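# Swap the spare robot arm and broken arm safely

## Task

Take the spare robot arm out of the open case on a desk and set it down on the empty desk on the far side of the room. Put the broken arm, the one marked with red tape, into the case. Both arms are heavy and unpowered, so their joints flop freely. At the end both must be resting motionless. No part of the spare arm may overhang an edge of its desk. The broken arm must sit low enough that the lid could close, but the lid is left open. If any part of either arm drops freely more than a few centimetres, the task fails. If the case is not upright on its desk at the end, the task fails. Finish by releasing both arms and backing away. The robot must not topple or end up tilted, or the task fails.

## Robot and tools

ROBOT. A wheeled base (two drive wheels plus casters) carries a column with a tiltable head and two 6-joint arms (left, right), each ending in a two-finger gripper. Folded, it is 0.73 m long, 0.62 m wide and 1.88 m tall; its front is 0.40 m ahead of the column. The base can only drive straight or spin in place, never sideways.

FRAMES. Base frame: origin on the floor under the column, between the drive wheels; x forward, y left, z up. left_hand and right_hand are reported in this frame: the point where the fingers meet (tips 8 mm beyond). Each hand's z axis points along the fingers, its y axis along the opening direction. Odometry frame = base frame at the start of the scene.

execute_actions. Argument actions: a list holding one action or none (empty list just reports state and pictures). An action may contain:
- base: exactly one of translate_m (relative offset in metres along the robot's current heading, forward positive, -3 to 3) or rotate_rad (relative turn in radians, left/counter-clockwise positive, -3.2 to 3.2). Both count from where the base last measured itself.
- joints: a map of joint name to absolute target. head_tilt_rad -0.61 to 1.308 (positive looks down). For each side (left_/right_): joint1_rad -2.879 to 2.879, joint2_rad 0 to 3.141, joint3_rad 0 to 3.019, joint4_rad -1.692 to 1.57, joint5_rad -1.57 to 1.57 (hand swings sideways, positive to the robot's right), joint6_rad -2.094 to 2.094 (hand roll), gripper_m 0 to 0.093 (fingertip gap in metres, 0 = closed). Joints not named may keep pushing to earlier targets.
- speeds: optional caps for this action only: translate_m 0.05 to 0.8 m/s, rotate_rad 0.1 to 1 rad/s (defaults are the maxima). Arms are not slowed by it. Base moves longer than 8.667 s are refused; no action exceeds 15 s.
cameras: list of cam_head_left, cam_head_right, cam_left_wrist, cam_right_wrist, nav_camera or all; omitted/null = all, [] = none. Bad keys or out-of-range values refuse the whole call.

wait: seconds, 0 to 10; nothing new is commanded. zoom_image: camera plus region [x0, y0, x1, y1] in pixels of that camera's latest picture, at most 504x504. read_manual: licence text only. finished_scene: scene = the current scene number; irreversible, so call only once the goal holds.

ARM GEOMETRY. With left joint1 at -1.57 (right at 1.57) and joints 5, 6 at 0, an arm swings in a vertical plane straight ahead, 0.23 m off the column. Let a = j2 - 0.35, b = 1.05 + j2 - j3, c = b - j4 (c = 1.57 means fingers straight down). Hand is about 0.12 + 0.39 sin a + 0.38 cos b + 0.25 cos c m ahead and 1.46 + 0.39 cos a - 0.38 sin b - 0.25 sin c m up. Example j2, j3, j4 = 0.93, 0.78, 0.14 gives 0.60 m ahead, 1.21 m up. Real hands sag lower and closer by up to 5 cm (about 12 cm under heavy or extended loads). Reach is about 1 m from the shoulder, lowest about 0.47 m up; the floor is out of reach.

LOADS. Fingers down, one arm reliably holds up to 3.2 kg at about 0.4 m ahead (0.65 to 1.2 m up), 2 kg to 0.6 m ahead, 1 kg to 0.8 m ahead (0.9 to 1.2 m up). A gripper holds roughly 2 to 6 kg. Overloads or flat fingers make the arm settle low and report off_target or time_out. Heavy objects may need both arms; keep hands low and close.

GRIPPER. Fingers 7 cm long; outside width is opening +1 cm at tips, +5 cm at base; housing 10x7 cm. To grip, command an opening smaller than the object; off_target is then normal. Reported opening 0.002 m or more above target means something is held. Joint changes under about 0.03 rad (0.08 for joints 2, 3) may not move at all; approach contacts in 0.05 rad steps from your last target.

RESULTS. joint_positions, left_hand/right_hand (position and quat_wxyz), base_odometry (wheel-count only, slip counts as motion), turned_by_wheels vs turned_by_imu (a mismatch above ~4% and 0.05 rad means collision or slip), base_tilt in degrees (forward, right), wheel motor_effort in % with peak in brackets, wheel_motors_off, joint torques. base_status/joint_status: done, off_target, contact_stop (base stalled; back off 0.05 m before retrying or turning), time_out, not_followed, limit_stop_at_motor_heat. "joint command not followed" means a self-collision check withheld targets: move the offending joints back at least 0.05 rad or move the other arm away. on_its_own lists what the robot is doing uncommanded; "held at" is a target, not a position.

AVOID. Arms striking or pressing each other (the check does not protect grippers or wrist cameras). Base pushing for about 3 s, which cuts wheel motors for 2 s. Long hard arm pushes or held loads heating motors: MOTOR HOT warns from 85 °C, and at 100 °C the arm goes limp and drops what it carries. To relieve a blocked arm, resend its measured joint positions (a loaded arm sinks a little each time). Table tops 0.30 to 1.20 m high can slide over the base and hit the column; watch for a falling forward tilt and reverse 0.05 m. Never release an arm above the surface, knock the case, or let loose joints swing down.

CAMERAS. Head cameras sit 1.47 to 1.58 m up, looking ahead and down by about head_tilt_rad. Wrist cameras look along the fingers, tilted 0.62 rad toward the hand's +x; with fingers down and pointing ahead they look back toward the robot, so objects above picture centre are farther out. nav_camera looks ahead from 0.23 m up at the base front. Calibrations are listed per camera.

Each tool is called after "Call:" by a JSON object that holds its "name" and its "arguments", one argument or row to a line.

## Session

Call:
{"name": "execute_actions", "arguments": {
  "actions": []
}}

Scene clock: 0.00 s.
Joint torques (N m, as the arm reports them, + toward a larger angle): no reading
base_odometry: x=+0.000 y=+0.000 heading=+0.000 (m, m, rad; odometry frame)
turned_by_wheels: +0.000 (rad since the last result)
turned_by_imu: +0.000 (rad since the last result)
base_tilt: forward=-0.3 right=+0.3 (deg)
base_status: not commanded
joint_positions: head_tilt_rad=+0.868 left_joint1_rad=-1.545 left_joint2_rad=+0.881 left_joint3_rad=+0.417 left_joint4_rad=-0.898 left_joint5_rad=+0.013 left_joint6_rad=-0.066 left_gripper_m=+0.094 right_joint1_rad=+1.559 right_joint2_rad=+0.865 right_joint3_rad=+0.388 right_joint4_rad=-0.917 right_joint5_rad=-0.017 right_joint6_rad=+0.010 right_gripper_m=+0.094
joint_status: not commanded
wheel_motors_off: 0
motor_effort: left_wheel=+3 right_wheel=+1 (%)
left_hand: x=+0.1601 y=+0.2282 z=+1.2417 quat_wxyz=(+0.406, +0.043, -0.913, -0.015) (m; base frame)
right_hand: x=+0.1446 y=-0.2250 z=+1.2504 quat_wxyz=(+0.422, -0.013, -0.907, -0.002) (m; base frame)
pictures: cam_head_left, cam_head_right, cam_left_wrist, cam_right_wrist, nav_camera
Images, in order (width x height): cam_head_left 896x504, cam_head_right 896x504, cam_left_wrist 896x504, cam_right_wrist 896x504, nav_camera 896x504.

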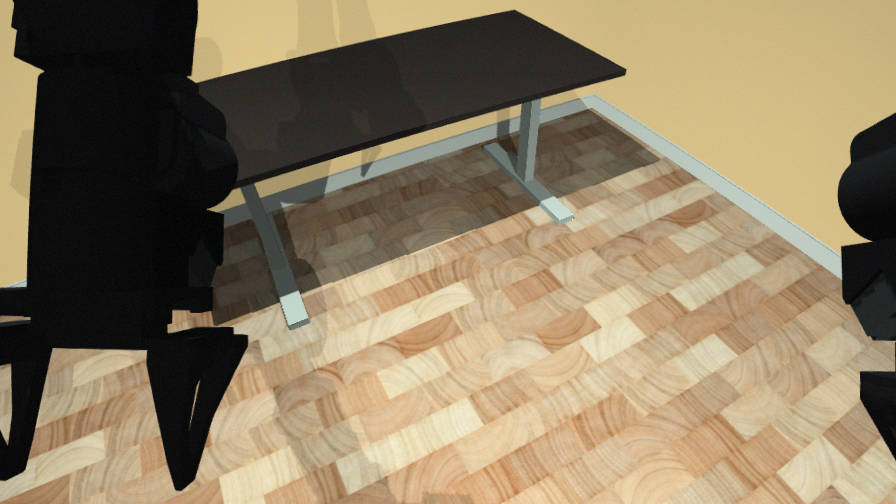

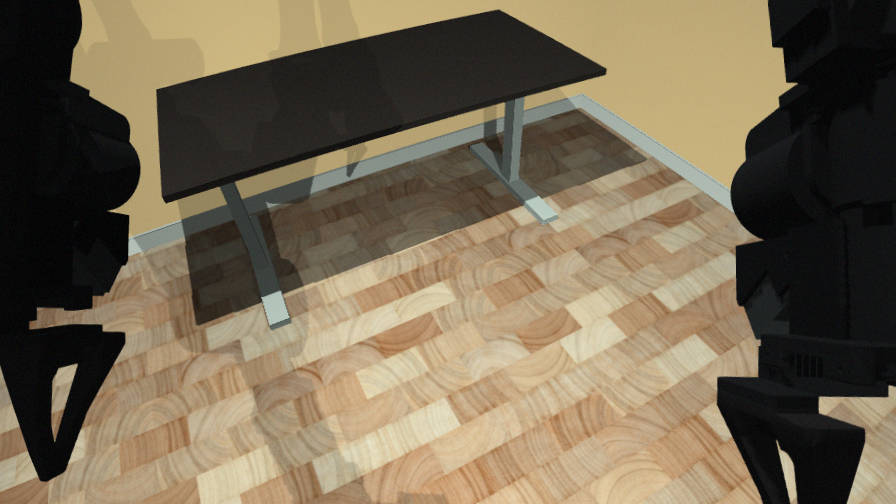

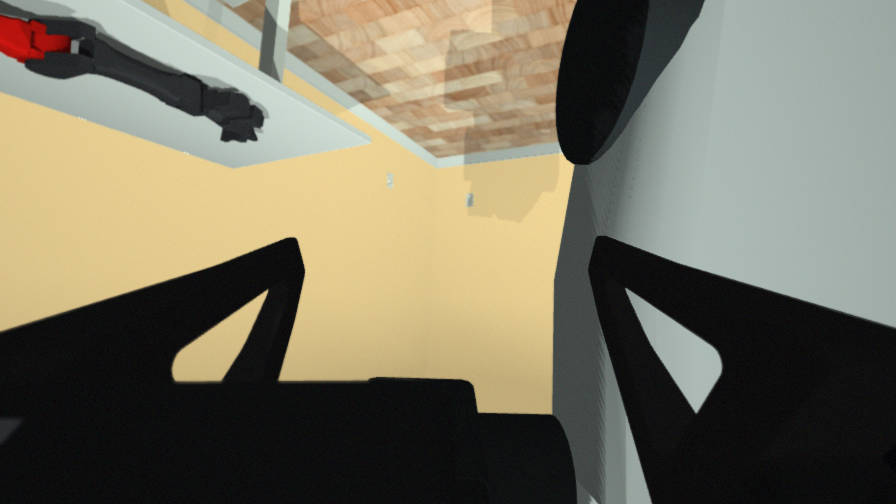

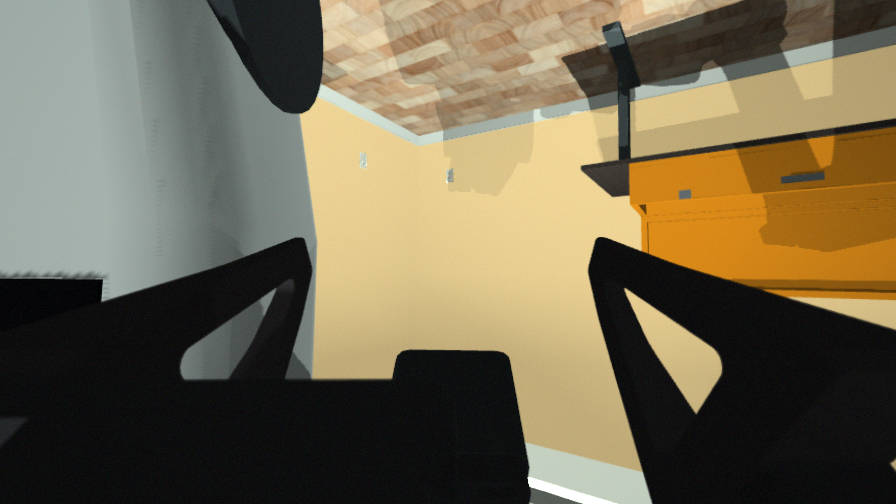

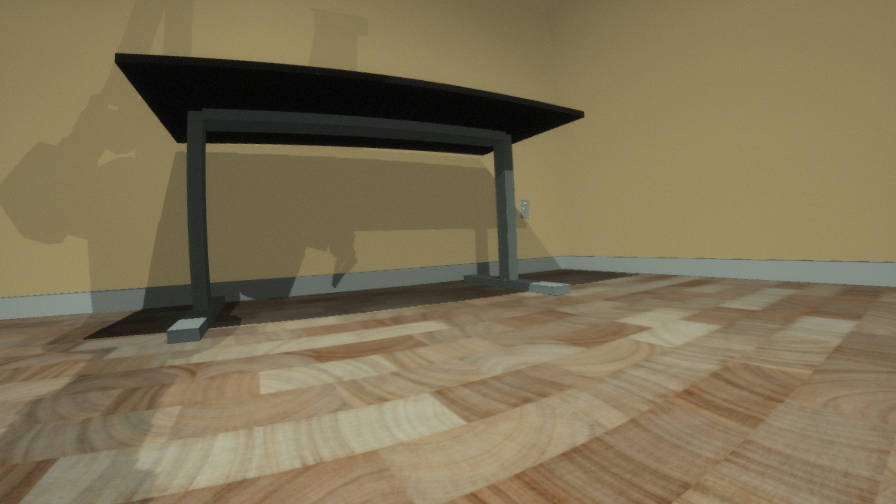

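Call:
{"name": "execute_actions", "arguments": {
  "actions": [
    {"base":{"rotate_rad":-2.55},"joints":{"head_tilt_rad":0.6}}
  ],
  "cameras": ["cam_head_left","nav_camera"]
}}

Scene clock: 7.30 s.
Joint torques (N m, as the arm reports them, + toward a larger angle): left_arm=[ 1.41 -6.6  -0.6  -1.01  0.07 -0.04] | right_arm=[-0.24 -7.   -1.35 -1.2   0.15  0.15]
base_odometry: x=+0.000 y=+0.000 heading=-2.549 (m, m, rad; odometry frame)
turned_by_wheels: -2.549 (rad since the last result)
turned_by_imu: -2.563 (rad since the last result)
base_tilt: forward=-0.3 right=+0.4 (deg)
base_status: done
joint_positions: head_tilt_rad=+0.617 left_joint1_rad=-1.545 left_joint2_rad=+0.881 left_joint3_rad=+0.417 left_joint4_rad=-0.898 left_joint5_rad=+0.013 left_joint6_rad=-0.066 left_gripper_m=+0.094 right_joint1_rad=+1.559 right_joint2_rad=+0.865 right_joint3_rad=+0.388 right_joint4_rad=-0.917 right_joint5_rad=-0.017 right_joint6_rad=+0.010 right_gripper_m=+0.094
joint_status: all done
wheel_motors_off: 0
motor_effort: left_wheel=+3(38) right_wheel=-4(38) (%)
left_hand: x=+0.1601 y=+0.2282 z=+1.2417 quat_wxyz=(+0.406, +0.043, -0.913, -0.015) (m; base frame)
right_hand: x=+0.1446 y=-0.2250 z=+1.2504 quat_wxyz=(+0.422, -0.013, -0.907, -0.002) (m; base frame)
pictures: cam_head_left, nav_camera
camera_calibration (this result's frames):
cam_head_left: T_world_to_cam=[[0.0689603, -0.997613, 0.00360402, 0.0147575], [-0.497786, -0.0375399, -0.866487, 1.34822], [0.864554, 0.0579592, -0.499186, 0.644113], [0, 0, 0, 1]] pos_world=[0.113239, 0.0280022, 1.4897]
Images, in order (width x height): cam_head_left 896x504, nav_camera 896x504.

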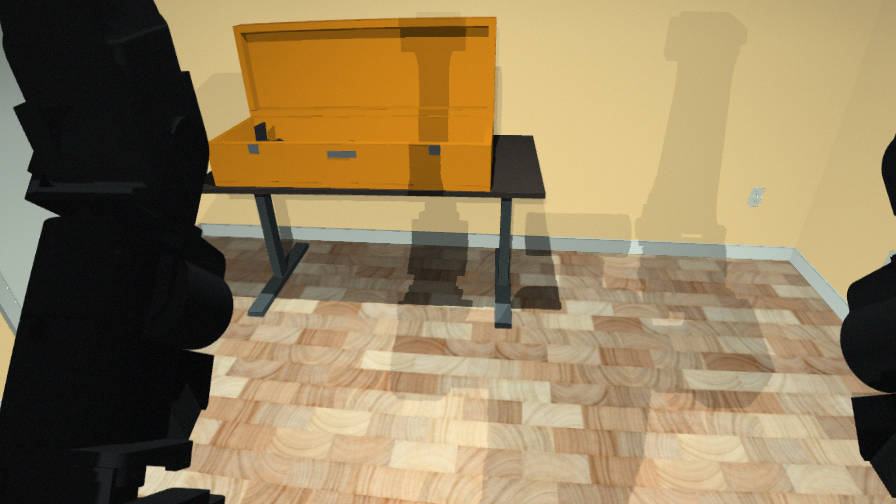

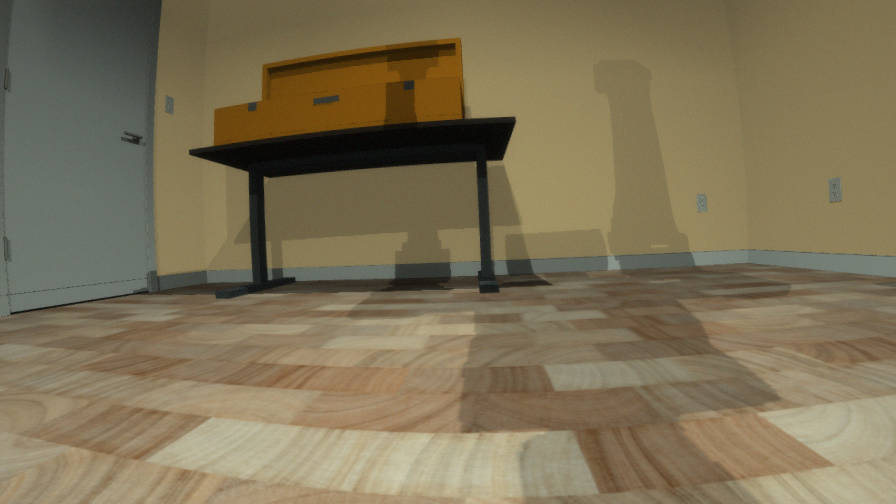

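Call:
{"name": "execute_actions", "arguments": {
  "actions": [
    {"base":{"rotate_rad":0.47}}
  ],
  "cameras": []
}}

Call:
{"name": "execute_actions", "arguments": {
  "actions": [
    {"base":{"translate_m":1.3}}
  ],
  "cameras": []
}}

Call:
{"name": "execute_actions", "arguments": {
  "actions": [
    {"base":{"rotate_rad":-0.5},"joints":{"head_tilt_rad":0.9}}
  ],
  "cameras": ["cam_head_left","cam_head_right","nav_camera"]
}}

Scene clock: 20.23 s.
Joint torques (N m, as the arm reports them, + toward a larger angle): left_arm=[ 1.48 -7.43 -0.69 -0.99  0.05 -0.1 ] | right_arm=[-0.01 -7.04 -1.46 -1.31  0.12  0.13]
base_odometry: x=+0.000 y=+0.000 heading=-2.080 (m, m, rad; odometry frame)
turned_by_wheels: +0.470 (rad since the last result)
turned_by_imu: +0.471 (rad since the last result)
base_tilt: forward=-0.3 right=+0.3 (deg)
base_status: done
joint_positions: head_tilt_rad=+0.617 left_joint1_rad=-1.545 left_joint2_rad=+0.881 left_joint3_rad=+0.417 left_joint4_rad=-0.898 left_joint5_rad=+0.013 left_joint6_rad=-0.066 left_gripper_m=+0.094 right_joint1_rad=+1.559 right_joint2_rad=+0.865 right_joint3_rad=+0.388 right_joint4_rad=-0.917 right_joint5_rad=-0.017 right_joint6_rad=+0.010 right_gripper_m=+0.094
joint_status: not commanded
wheel_motors_off: 0
motor_effort: left_wheel=-2(23) right_wheel=+1(23) (%)
left_hand: x=+0.1601 y=+0.2282 z=+1.2417 quat_wxyz=(+0.406, +0.043, -0.913, -0.015) (m; base frame)
right_hand: x=+0.1446 y=-0.2250 z=+1.2504 quat_wxyz=(+0.422, -0.013, -0.907, -0.002) (m; base frame)
pictures: none
No camera images: the call's "cameras" was empty. Leave "cameras" out to get every camera's image.

Scene clock: 23.73 s.
Joint torques (N m, as the arm reports them, + toward a larger angle): left_arm=[ 0.96 -6.89 -1.07 -0.89  0.04 -0.08] | right_arm=[ 0.01 -6.88 -1.43 -1.31  0.14  0.15]
base_odometry: x=-0.634 y=-1.135 heading=-2.081 (m, m, rad; odometry frame)
turned_by_wheels: -0.001 (rad since the last result)
turned_by_imu: -0.005 (rad since the last result)
base_tilt: forward=-0.2 right=+0.3 (deg)
base_status: done
joint_positions: head_tilt_rad=+0.617 left_joint1_rad=-1.545 left_joint2_rad=+0.881 left_joint3_rad=+0.418 left_joint4_rad=-0.898 left_joint5_rad=+0.013 left_joint6_rad=-0.066 left_gripper_m=+0.094 right_joint1_rad=+1.559 right_joint2_rad=+0.865 right_joint3_rad=+0.389 right_joint4_rad=-0.917 right_joint5_rad=-0.017 right_joint6_rad=+0.010 right_gripper_m=+0.094
joint_status: not commanded
wheel_motors_off: 0
motor_effort: left_wheel=-1(42) right_wheel=+1(68) (%)
left_hand: x=+0.1605 y=+0.2282 z=+1.2416 quat_wxyz=(+0.406, +0.043, -0.913, -0.015) (m; base frame)
right_hand: x=+0.1450 y=-0.2250 z=+1.2503 quat_wxyz=(+0.421, -0.013, -0.907, -0.002) (m; base frame)
pictures: none
No camera images: the call's "cameras" was empty. Leave "cameras" out to get every camera's image.

Scene clock: 25.47 s.
Joint torques (N m, as the arm reports them, + toward a larger angle): left_arm=[ 1.18 -7.04 -0.81 -0.86  0.03 -0.09] | right_arm=[ 0.25 -7.09 -1.54 -1.14  0.09  0.12]
base_odometry: x=-0.634 y=-1.135 heading=-2.580 (m, m, rad; odometry frame)
turned_by_wheels: -0.499 (rad since the last result)
turned_by_imu: -0.500 (rad since the last result)
base_tilt: forward=-0.2 right=+0.3 (deg)
base_status: done
joint_positions: head_tilt_rad=+0.901 left_joint1_rad=-1.545 left_joint2_rad=+0.881 left_joint3_rad=+0.418 left_joint4_rad=-0.898 left_joint5_rad=+0.013 left_joint6_rad=-0.066 left_gripper_m=+0.094 right_joint1_rad=+1.559 right_joint2_rad=+0.865 right_joint3_rad=+0.389 right_joint4_rad=-0.917 right_joint5_rad=-0.017 right_joint6_rad=+0.010 right_gripper_m=+0.094
joint_status: all done
wheel_motors_off: 0
motor_effort: left_wheel=+4(34) right_wheel=-4(48) (%)
left_hand: x=+0.1605 y=+0.2282 z=+1.2416 quat_wxyz=(+0.406, +0.043, -0.913, -0.015) (m; base frame)
right_hand: x=+0.1450 y=-0.2250 z=+1.2503 quat_wxyz=(+0.421, -0.013, -0.907, -0.002) (m; base frame)
pictures: cam_head_left, cam_head_right, nav_camera
camera_calibration (this result's frames):
cam_head_left: T_world_to_cam=[[0.0672198, -0.997613, -0.015812, 0.0447452], [-0.720109, -0.0375399, -0.692844, 1.09193], [0.690597, 0.0579592, -0.720914, 0.994271], [0, 0, 0, 1]] pos_world=[0.0966612, 0.0280022, 1.47403]
cam_head_right: T_world_to_cam=[[0.0663035, -0.996463, -0.0516316, 0.0254366], [-0.732649, -0.013491, -0.680473, 1.06955], [0.67737, 0.0829456, -0.730951, 1.00832], [0, 0, 0, 1]] pos_world=[0.0989137, -0.0438595, 1.46614]
Images, in order (width x height): cam_head_left 896x504, cam_head_right 896x504, nav_camera 896x504.

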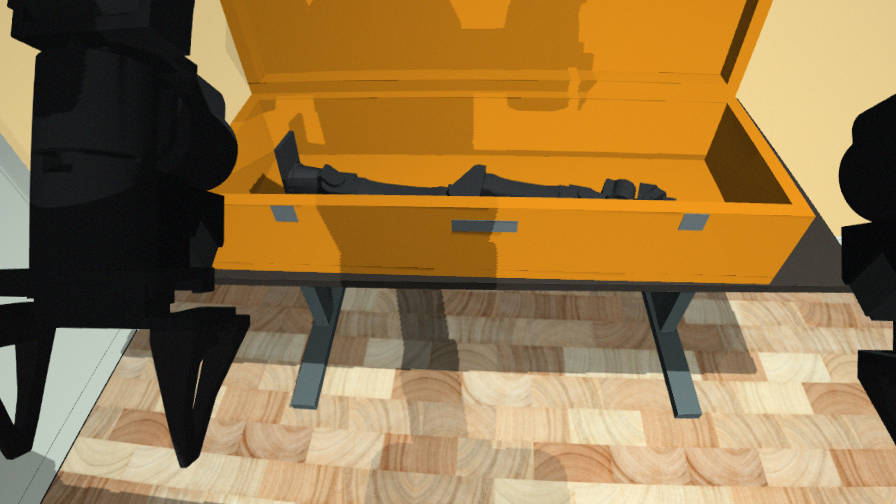

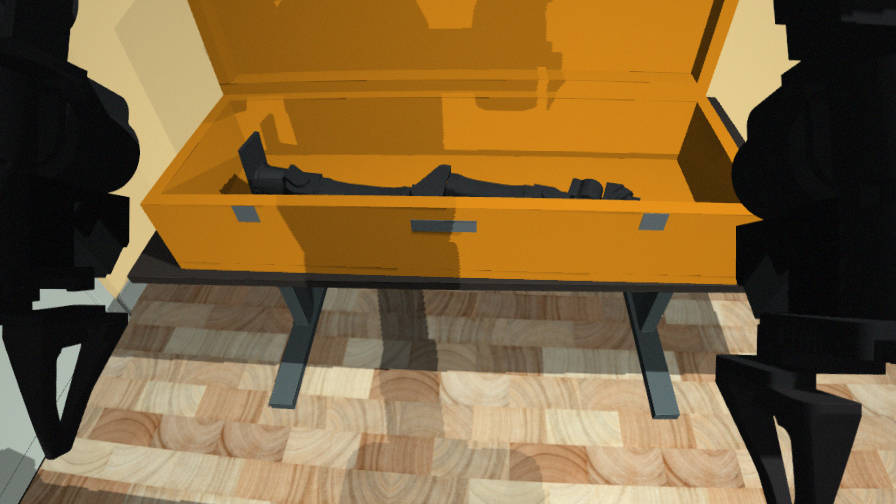

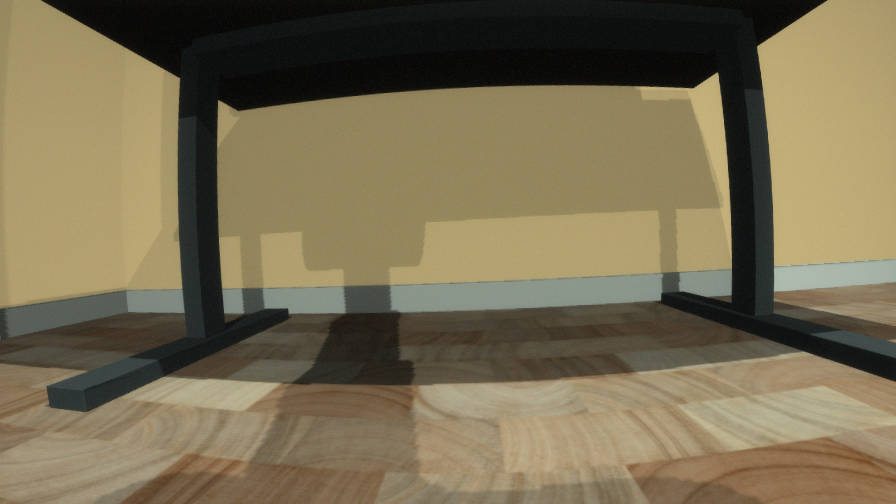

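Call:
{"name": "execute_actions", "arguments": {
  "actions": [
    {"base":{"translate_m":0.5},"speeds":{"translate_m":0.3},"joints":{"head_tilt_rad":1.25,"left_joint1_rad":-1.57,"left_joint2_rad":1.15,"left_joint3_rad":0.69,"left_joint4_rad":-0.05,"left_joint6_rad":-1.57,"right_joint1_rad":1.57,"right_joint2_rad":1.15,"right_joint3_rad":0.69,"right_joint4_rad":-0.05,"right_joint6_rad":1.57}}
  ],
  "cameras": ["cam_head_left","cam_head_right","cam_left_wrist","cam_right_wrist"]
}}

Scene clock: 39.83 s.
Joint torques (N m, as the arm reports them, + toward a larger angle): left_arm=[  0.92 -11.86   0.46   0.8   -0.01  -0.15] | right_arm=[  0.38 -11.73   0.34   1.05   0.23   0.23]
base_odometry: x=-1.057 y=-1.401 heading=-2.580 (m, m, rad; odometry frame)
turned_by_wheels: +0.000 (rad since the last result)
turned_by_imu: -0.004 (rad since the last result)
base_tilt: forward=-0.3 right=+0.3 (deg)
base_status: done
joint_positions: head_tilt_rad=+1.248 left_joint1_rad=-1.561 left_joint2_rad=+1.148 left_joint3_rad=+0.693 left_joint4_rad=-0.054 left_joint5_rad=+0.013 left_joint6_rad=-1.561 left_gripper_m=+0.094 right_joint1_rad=+1.563 right_joint2_rad=+1.143 right_joint3_rad=+0.692 right_joint4_rad=-0.063 right_joint5_rad=-0.017 right_joint6_rad=+1.556 right_gripper_m=+0.094
joint_status: all done
wheel_motors_off: 0
motor_effort: left_wheel=+0(53) right_wheel=+1(56) (%)
left_hand: x=+0.4302 y=+0.2270 z=+1.0969 quat_wxyz=(-0.004, +0.705, -0.709, +0.007) (m; base frame)
right_hand: x=+0.4291 y=-0.2262 z=+1.0984 quat_wxyz=(+0.000, -0.703, -0.711, -0.007) (m; base frame)
pictures: cam_head_left, cam_head_right, cam_left_wrist, cam_right_wrist
camera_calibration (this result's frames):
cam_head_left: T_world_to_cam=[[0.0578359, -0.997613, -0.0377297, 0.0789676], [-0.912811, -0.0375399, -0.406654, 0.660832], [0.404267, 0.0579592, -0.912803, 1.3041], [0, 0, 0, 1]] pos_world=[0.0714448, 0.0280022, 1.46209]
cam_head_right: T_world_to_cam=[[0.0447927, -0.996463, -0.0711027, 0.0564976], [-0.920396, -0.013491, -0.390756, 0.63277], [0.388414, 0.0829456, -0.917744, 1.31042], [0, 0, 0, 1]] pos_world=[0.0708806, -0.0438595, 1.45391]
cam_left_wrist: T_world_to_cam=[[0.999176, -0.00570986, 0.0401959, -0.482043], [-0.0278287, -0.817207, 0.575671, -0.428791], [0.0295614, -0.576315, -0.816693, 1.13919], [0, 0, 0, 1]] pos_world=[0.436037, 0.303367, 1.19658]
cam_right_wrist: T_world_to_cam=[[-0.99992, -0.0119722, -0.00419093, 0.430393], [-0.0121438, 0.808098, 0.588923, -0.451235], [-0.003664, 0.588927, -0.808178, 1.14771], [0, 0, 0, 1]] pos_world=[0.429084, -0.30612, 1.1951]
Images, in order (width x height): cam_head_left 896x504, cam_head_right 896x504, cam_left_wrist 896x504, cam_right_wrist 896x504.

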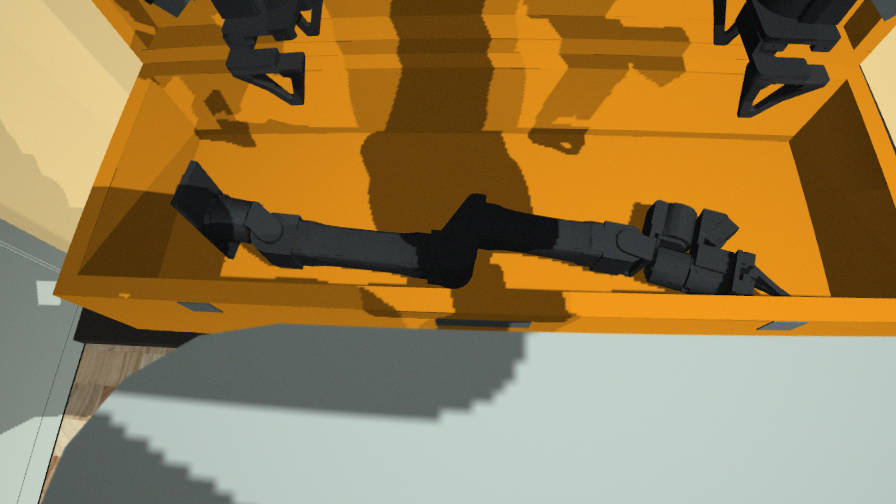

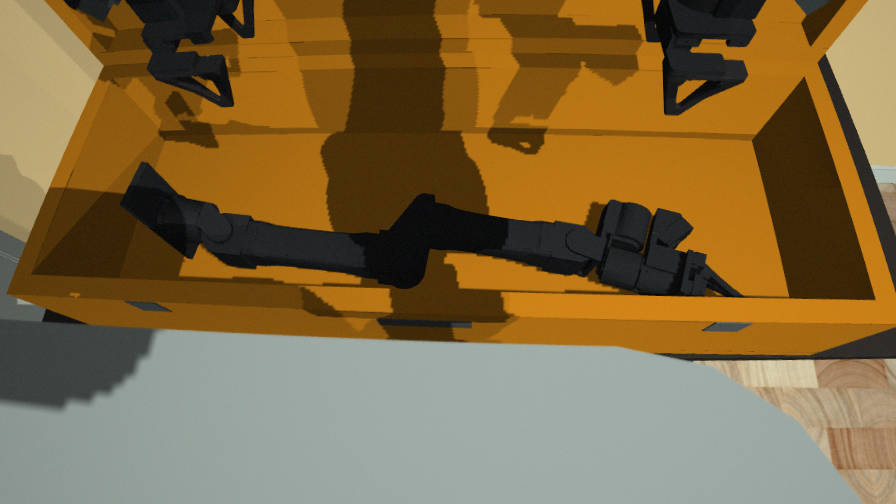

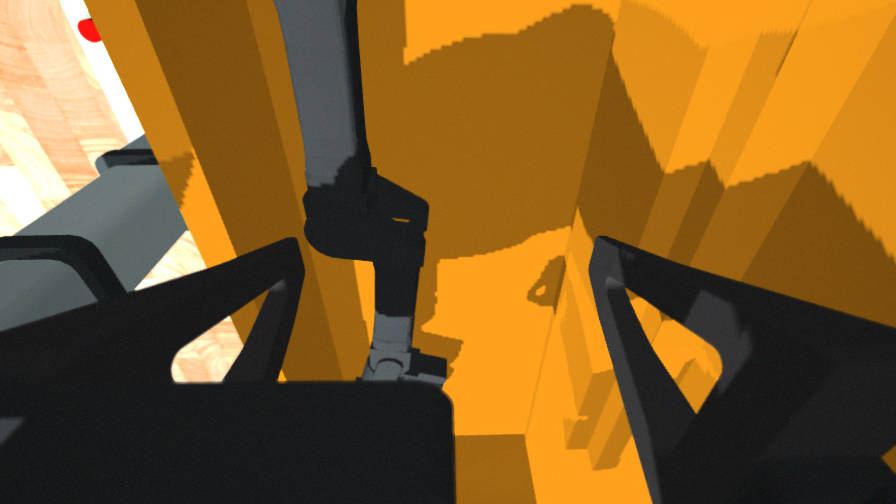

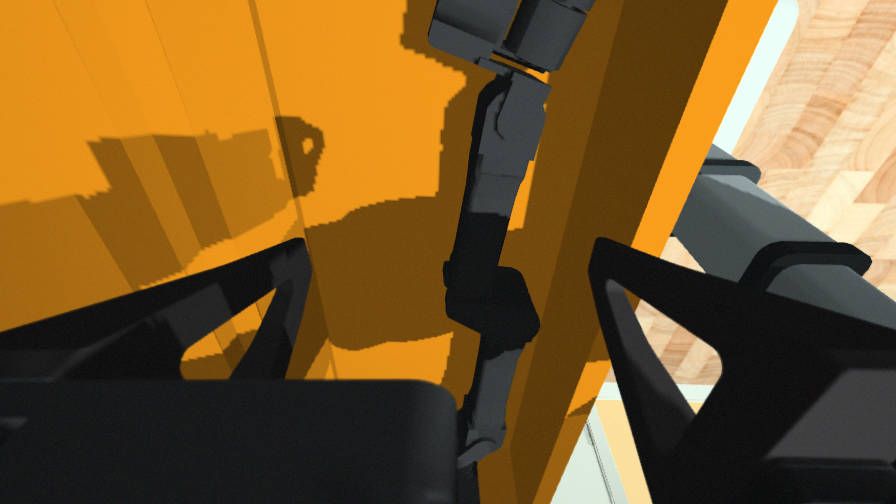

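Call:
{"name": "execute_actions", "arguments": {
  "actions": [
    {"base":{"translate_m":-0.07},"joints":{"left_joint2_rad":1.62,"left_joint3_rad":0.91,"left_joint4_rad":0.19,"left_joint6_rad":-1.45,"right_joint1_rad":1.69,"right_joint2_rad":1.62,"right_joint3_rad":0.91,"right_joint4_rad":0.19,"right_joint6_rad":1.76}}
  ],
  "cameras": ["cam_head_left","cam_left_wrist","cam_right_wrist"]
}}

Scene clock: 56.73 s.
Joint torques (N m, as the arm reports them, + toward a larger angle): left_arm=[  1.12 -15.57  -1.5    0.47  -0.05  -0.01] | right_arm=[  1.13 -14.56  -2.19   0.49   0.1    0.25]
base_odometry: x=-0.998 y=-1.364 heading=-2.580 (m, m, rad; odometry frame)
turned_by_wheels: +0.000 (rad since the last result)
turned_by_imu: -0.002 (rad since the last result)
base_tilt: forward=-0.2 right=+0.4 (deg)
base_status: done
joint_positions: head_tilt_rad=+1.248 left_joint1_rad=-1.561 left_joint2_rad=+1.637 left_joint3_rad=+0.906 left_joint4_rad=+0.187 left_joint5_rad=+0.013 left_joint6_rad=-1.457 left_gripper_m=+0.094 right_joint1_rad=+1.698 right_joint2_rad=+1.641 right_joint3_rad=+0.909 right_joint4_rad=+0.185 right_joint5_rad=-0.017 right_joint6_rad=+1.747 right_gripper_m=+0.094
joint_status: all done
wheel_motors_off: 0
motor_effort: left_wheel=+0(35) right_wheel=+1(40) (%)
left_hand: x=+0.4103 y=+0.2282 z=+0.9429 quat_wxyz=(+0.009, +0.668, -0.744, -0.005) (m; base frame)
right_hand: x=+0.4064 y=-0.1450 z=+0.9460 quat_wxyz=(+0.056, -0.744, -0.665, -0.031) (m; base frame)
pictures: cam_head_left, cam_left_wrist, cam_right_wrist
camera_calibration (this result's frames):
cam_head_left: T_world_to_cam=[[0.0578082, -0.997613, -0.0377721, 0.0790344], [-0.913109, -0.0375399, -0.405983, 0.659815], [0.403596, 0.0579592, -0.9131, 1.30459], [0, 0, 0, 1]] pos_world=[0.0713876, 0.0280022, 1.46208]
cam_left_wrist: T_world_to_cam=[[0.99399, -0.109305, 0.00608969, -0.398055], [-0.0926913, -0.810704, 0.578072, -0.31686], [-0.0582491, -0.575162, -0.815963, 1.04978], [0, 0, 0, 1]] pos_world=[0.427441, 0.303405, 1.04217]
cam_right_wrist: T_world_to_cam=[[-0.993121, 0.106954, 0.0476538, 0.373437], [0.110968, 0.729845, 0.674546, -0.569785], [0.0373655, 0.675194, -0.736693, 0.904821], [0, 0, 0, 1]] pos_world=[0.400287, -0.235016, 1.03313]
Images, in order (width x height): cam_head_left 896x504, cam_left_wrist 896x504, cam_right_wrist 896x504.

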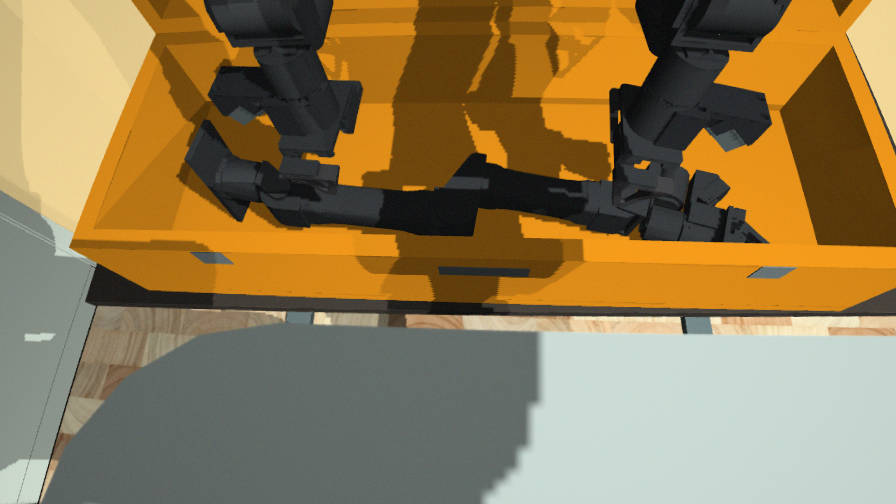

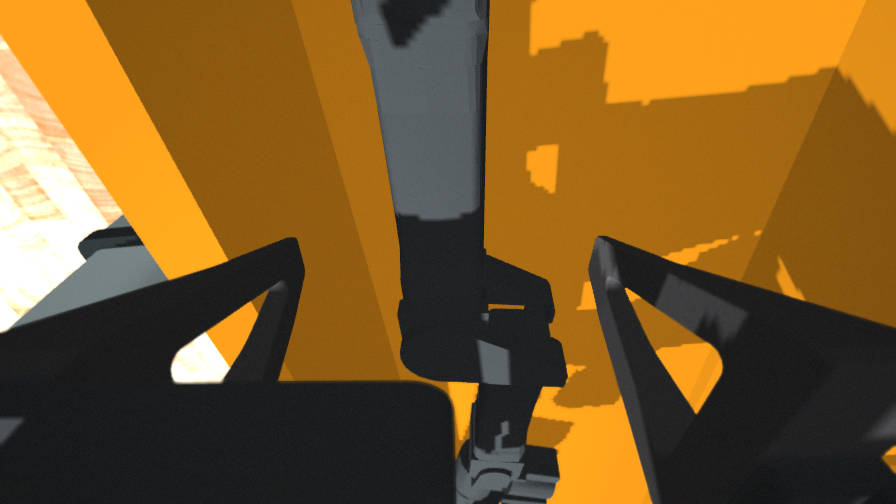

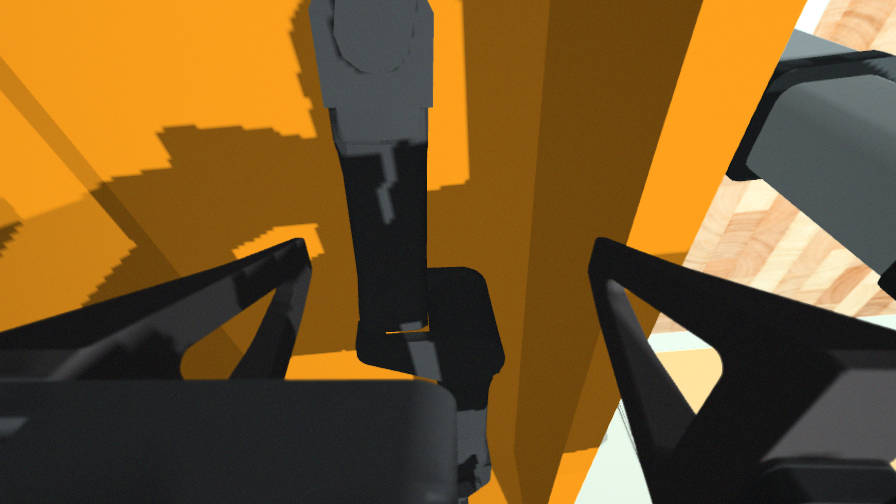

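Call:
{"name": "execute_actions", "arguments": {
  "actions": [
    {"joints":{"left_joint2_rad":1.83,"left_joint3_rad":1.09,"left_joint4_rad":0.23,"left_joint6_rad":-1.53,"right_joint2_rad":1.81,"right_joint3_rad":1.165,"right_joint4_rad":0.135,"right_joint6_rad":1.68}}
  ],
  "cameras": ["cam_head_left","cam_left_wrist","cam_right_wrist"]
}}

Scene clock: 66.53 s.
Joint torques (N m, as the arm reports them, + toward a larger angle): left_arm=[  0.25 -14.9   -1.74   0.25  -0.03  -0.14] | right_arm=[  1.05 -14.07  -1.41  -0.01   0.13   0.03]
base_odometry: x=-0.998 y=-1.364 heading=-2.580 (m, m, rad; odometry frame)
turned_by_wheels: +0.000 (rad since the last result)
turned_by_imu: -0.002 (rad since the last result)
base_tilt: forward=-0.2 right=+0.4 (deg)
base_status: not commanded
joint_positions: head_tilt_rad=+1.248 left_joint1_rad=-1.561 left_joint2_rad=+1.833 left_joint3_rad=+1.088 left_joint4_rad=+0.230 left_joint5_rad=+0.013 left_joint6_rad=-1.523 left_gripper_m=+0.094 right_joint1_rad=+1.698 right_joint2_rad=+1.802 right_joint3_rad=+1.164 right_joint4_rad=+0.147 right_joint5_rad=-0.017 right_joint6_rad=+1.691 right_gripper_m=+0.094
joint_status: all done
wheel_motors_off: 0
motor_effort: left_wheel=-2(1) right_wheel=+0(2) (%)
left_hand: x=+0.4257 y=+0.2289 z=+0.8700 quat_wxyz=(-0.002, +0.692, -0.722, +0.005) (m; base frame)
right_hand: x=+0.4671 y=-0.1338 z=+0.8802 quat_wxyz=(+0.038, -0.726, -0.685, -0.054) (m; base frame)
pictures: cam_head_left, cam_left_wrist, cam_right_wrist
camera_calibration (this result's frames):
cam_head_left: T_world_to_cam=[[0.0578081, -0.997613, -0.0377722, 0.0790344], [-0.913109, -0.0375399, -0.405983, 0.659814], [0.403596, 0.0579592, -0.9131, 1.30459], [0, 0, 0, 1]] pos_world=[0.0713876, 0.0280022, 1.46208]
cam_left_wrist: T_world_to_cam=[[0.998437, -0.0441597, 0.0342596, -0.454143], [-0.0558335, -0.815846, 0.575568, -0.285028], [0.0025336, -0.576581, -0.817036, 0.966909], [0, 0, 0, 1]] pos_world=[0.435069, 0.304907, 0.969611]
cam_right_wrist: T_world_to_cam=[[-0.99824, 0.0575838, -0.0141635, 0.485832], [0.0324952, 0.730974, 0.681631, -0.509729], [0.0496041, 0.679971, -0.731559, 0.836911], [0, 0, 0, 1]] pos_world=[0.460026, -0.224453, 0.966578]
Images, in order (width x height): cam_head_left 896x504, cam_left_wrist 896x504, cam_right_wrist 896x504.

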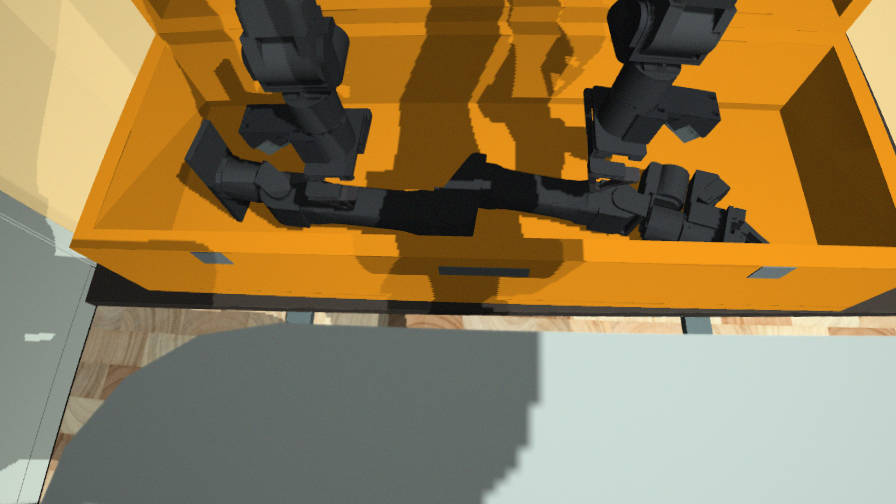

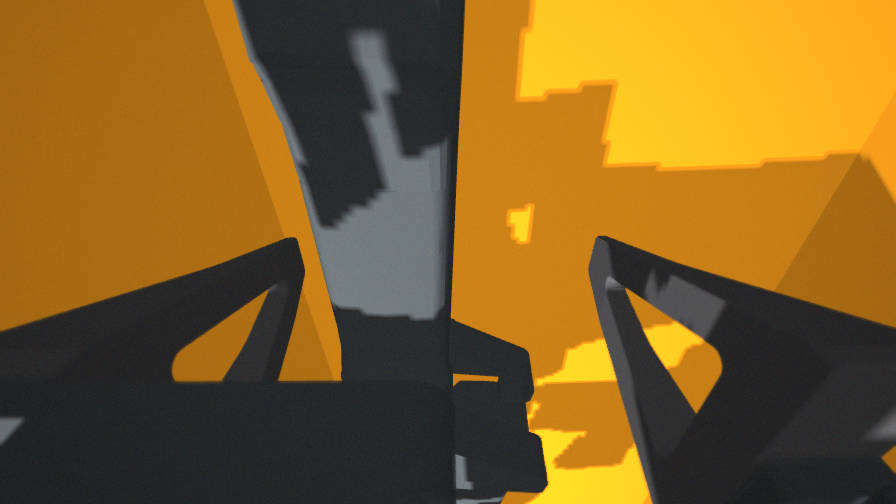

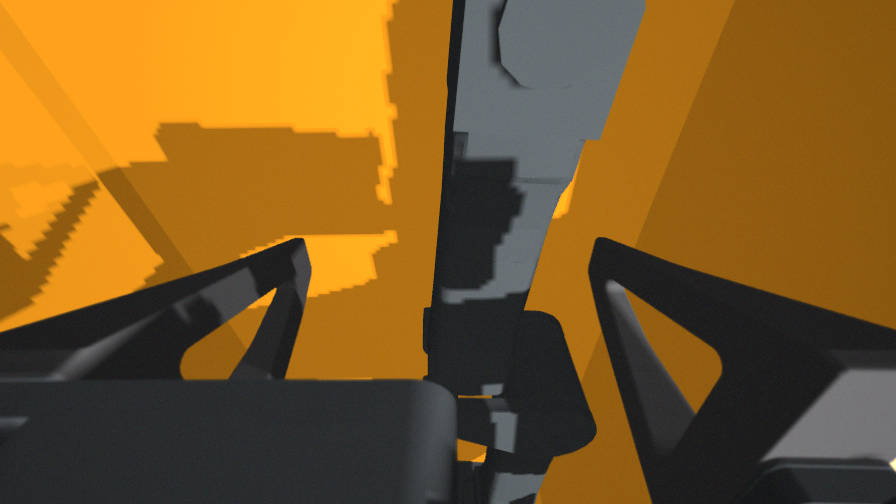

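Call:
{"name": "execute_actions", "arguments": {
  "actions": [
    {"base":{"translate_m":-0.027},"joints":{"right_joint6_rad":1.74,"left_joint6_rad":-1.49}}
  ],
  "cameras": []
}}

Call:
{"name": "execute_actions", "arguments": {
  "actions": [
    {"joints":{"left_joint2_rad":2.0,"left_joint3_rad":1.26,"right_joint2_rad":1.99,"right_joint3_rad":1.36}}
  ],
  "cameras": ["cam_head_left","cam_left_wrist","cam_right_wrist"]
}}

Scene clock: 79.40 s.
Joint torques (N m, as the arm reports them, + toward a larger angle): left_arm=[  0.91 -14.79  -1.76   0.63  -0.04  -0.07] | right_arm=[  1.14 -14.22  -1.33  -0.11   0.12   0.23]
base_odometry: x=-0.975 y=-1.350 heading=-2.580 (m, m, rad; odometry frame)
turned_by_wheels: +0.000 (rad since the last result)
turned_by_imu: -0.002 (rad since the last result)
base_tilt: forward=-0.3 right=+0.3 (deg)
base_status: done
joint_positions: head_tilt_rad=+1.249 left_joint1_rad=-1.561 left_joint2_rad=+1.833 left_joint3_rad=+1.089 left_joint4_rad=+0.230 left_joint5_rad=+0.013 left_joint6_rad=-1.494 left_gripper_m=+0.094 right_joint1_rad=+1.698 right_joint2_rad=+1.802 right_joint3_rad=+1.163 right_joint4_rad=+0.147 right_joint5_rad=-0.017 right_joint6_rad=+1.730 right_gripper_m=+0.094
joint_status: all done
wheel_motors_off: 0
motor_effort: left_wheel=-2(36) right_wheel=-2(41) (%)
left_hand: x=+0.4259 y=+0.2289 z=+0.8699 quat_wxyz=(-0.002, +0.681, -0.732, +0.005) (m; base frame)
right_hand: x=+0.4668 y=-0.1341 z=+0.8802 quat_wxyz=(+0.039, -0.739, -0.671, -0.053) (m; base frame)
pictures: none
No camera images: the call's "cameras" was empty. Leave "cameras" out to get every camera's image.

Scene clock: 80.33 s.
Joint torques (N m, as the arm reports them, + toward a larger angle): left_arm=[  0.43 -15.39  -1.64   0.65  -0.02  -0.02] | right_arm=[ 1.53 -9.67  1.94  0.6   0.34  0.2 ]
base_odometry: x=-0.975 y=-1.350 heading=-2.580 (m, m, rad; odometry frame)
turned_by_wheels: +0.000 (rad since the last result)
turned_by_imu: +0.000 (rad since the last result)
base_tilt: forward=-0.3 right=+0.3 (deg)
base_status: not commanded
joint_positions: head_tilt_rad=+1.249 left_joint1_rad=-1.561 left_joint2_rad=+2.005 left_joint3_rad=+1.258 left_joint4_rad=+0.224 left_joint5_rad=+0.013 left_joint6_rad=-1.494 left_gripper_m=+0.094 right_joint1_rad=+1.698 right_joint2_rad=+1.914 right_joint3_rad=+1.330 right_joint4_rad=+0.131 right_joint5_rad=-0.021 right_joint6_rad=+1.732 right_gripper_m=+0.094
joint_status: all done
wheel_motors_off: 0
motor_effort: left_wheel=-1(6) right_wheel=+0(3) (%)
left_hand: x=+0.4226 y=+0.2294 z=+0.8040 quat_wxyz=(+0.001, +0.681, -0.732, +0.002) (m; base frame)
right_hand: x=+0.4999 y=-0.1264 z=+0.8365 quat_wxyz=(+0.028, -0.740, -0.669, -0.070) (m; base frame)
pictures: cam_head_left, cam_left_wrist, cam_right_wrist
camera_calibration (this result's frames):
cam_head_left: T_world_to_cam=[[0.0577982, -0.997613, -0.0377873, 0.0790583], [-0.913216, -0.0375399, -0.405743, 0.65945], [0.403356, 0.0579592, -0.913206, 1.30476], [0, 0, 0, 1]] pos_world=[0.0713671, 0.0280022, 1.46207]
cam_left_wrist: T_world_to_cam=[[0.997047, -0.0722594, 0.0260068, -0.435133], [-0.0740235, -0.81407, 0.57603, -0.239907], [-0.0204522, -0.576253, -0.817015, 0.922984], [0, 0, 0, 1]] pos_world=[0.434967, 0.305129, 0.903602]
cam_right_wrist: T_world_to_cam=[[-0.993576, 0.103119, -0.0466189, 0.548112], [0.0427736, 0.723581, 0.688913, -0.498598], [0.104773, 0.682493, -0.723344, 0.764187], [0, 0, 0, 1]] pos_world=[0.485852, -0.217297, 0.921813]
Images, in order (width x height): cam_head_left 896x504, cam_left_wrist 896x504, cam_right_wrist 896x504.

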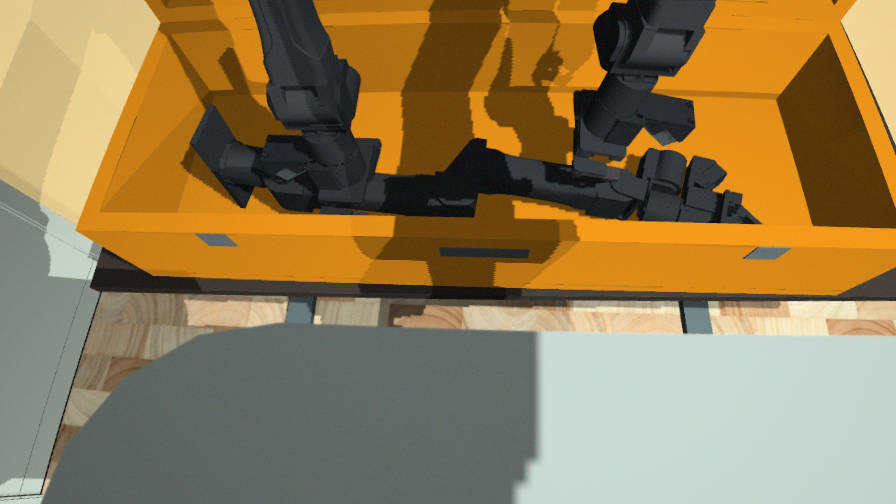

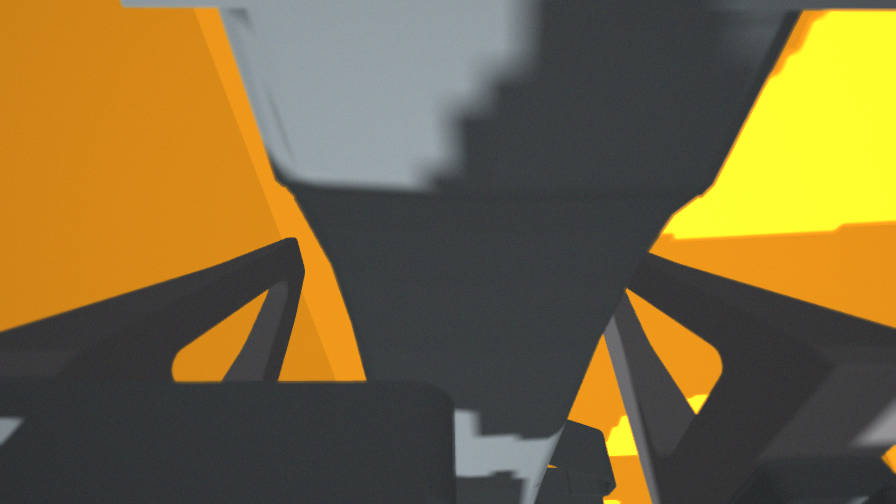

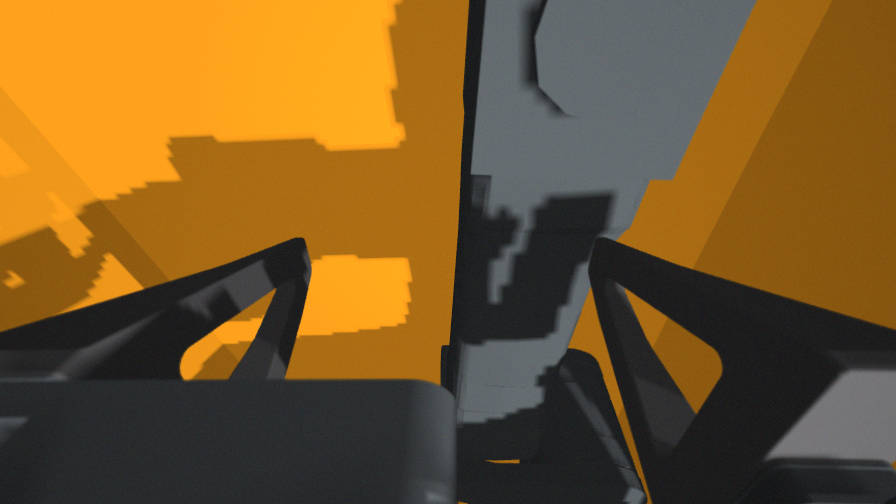

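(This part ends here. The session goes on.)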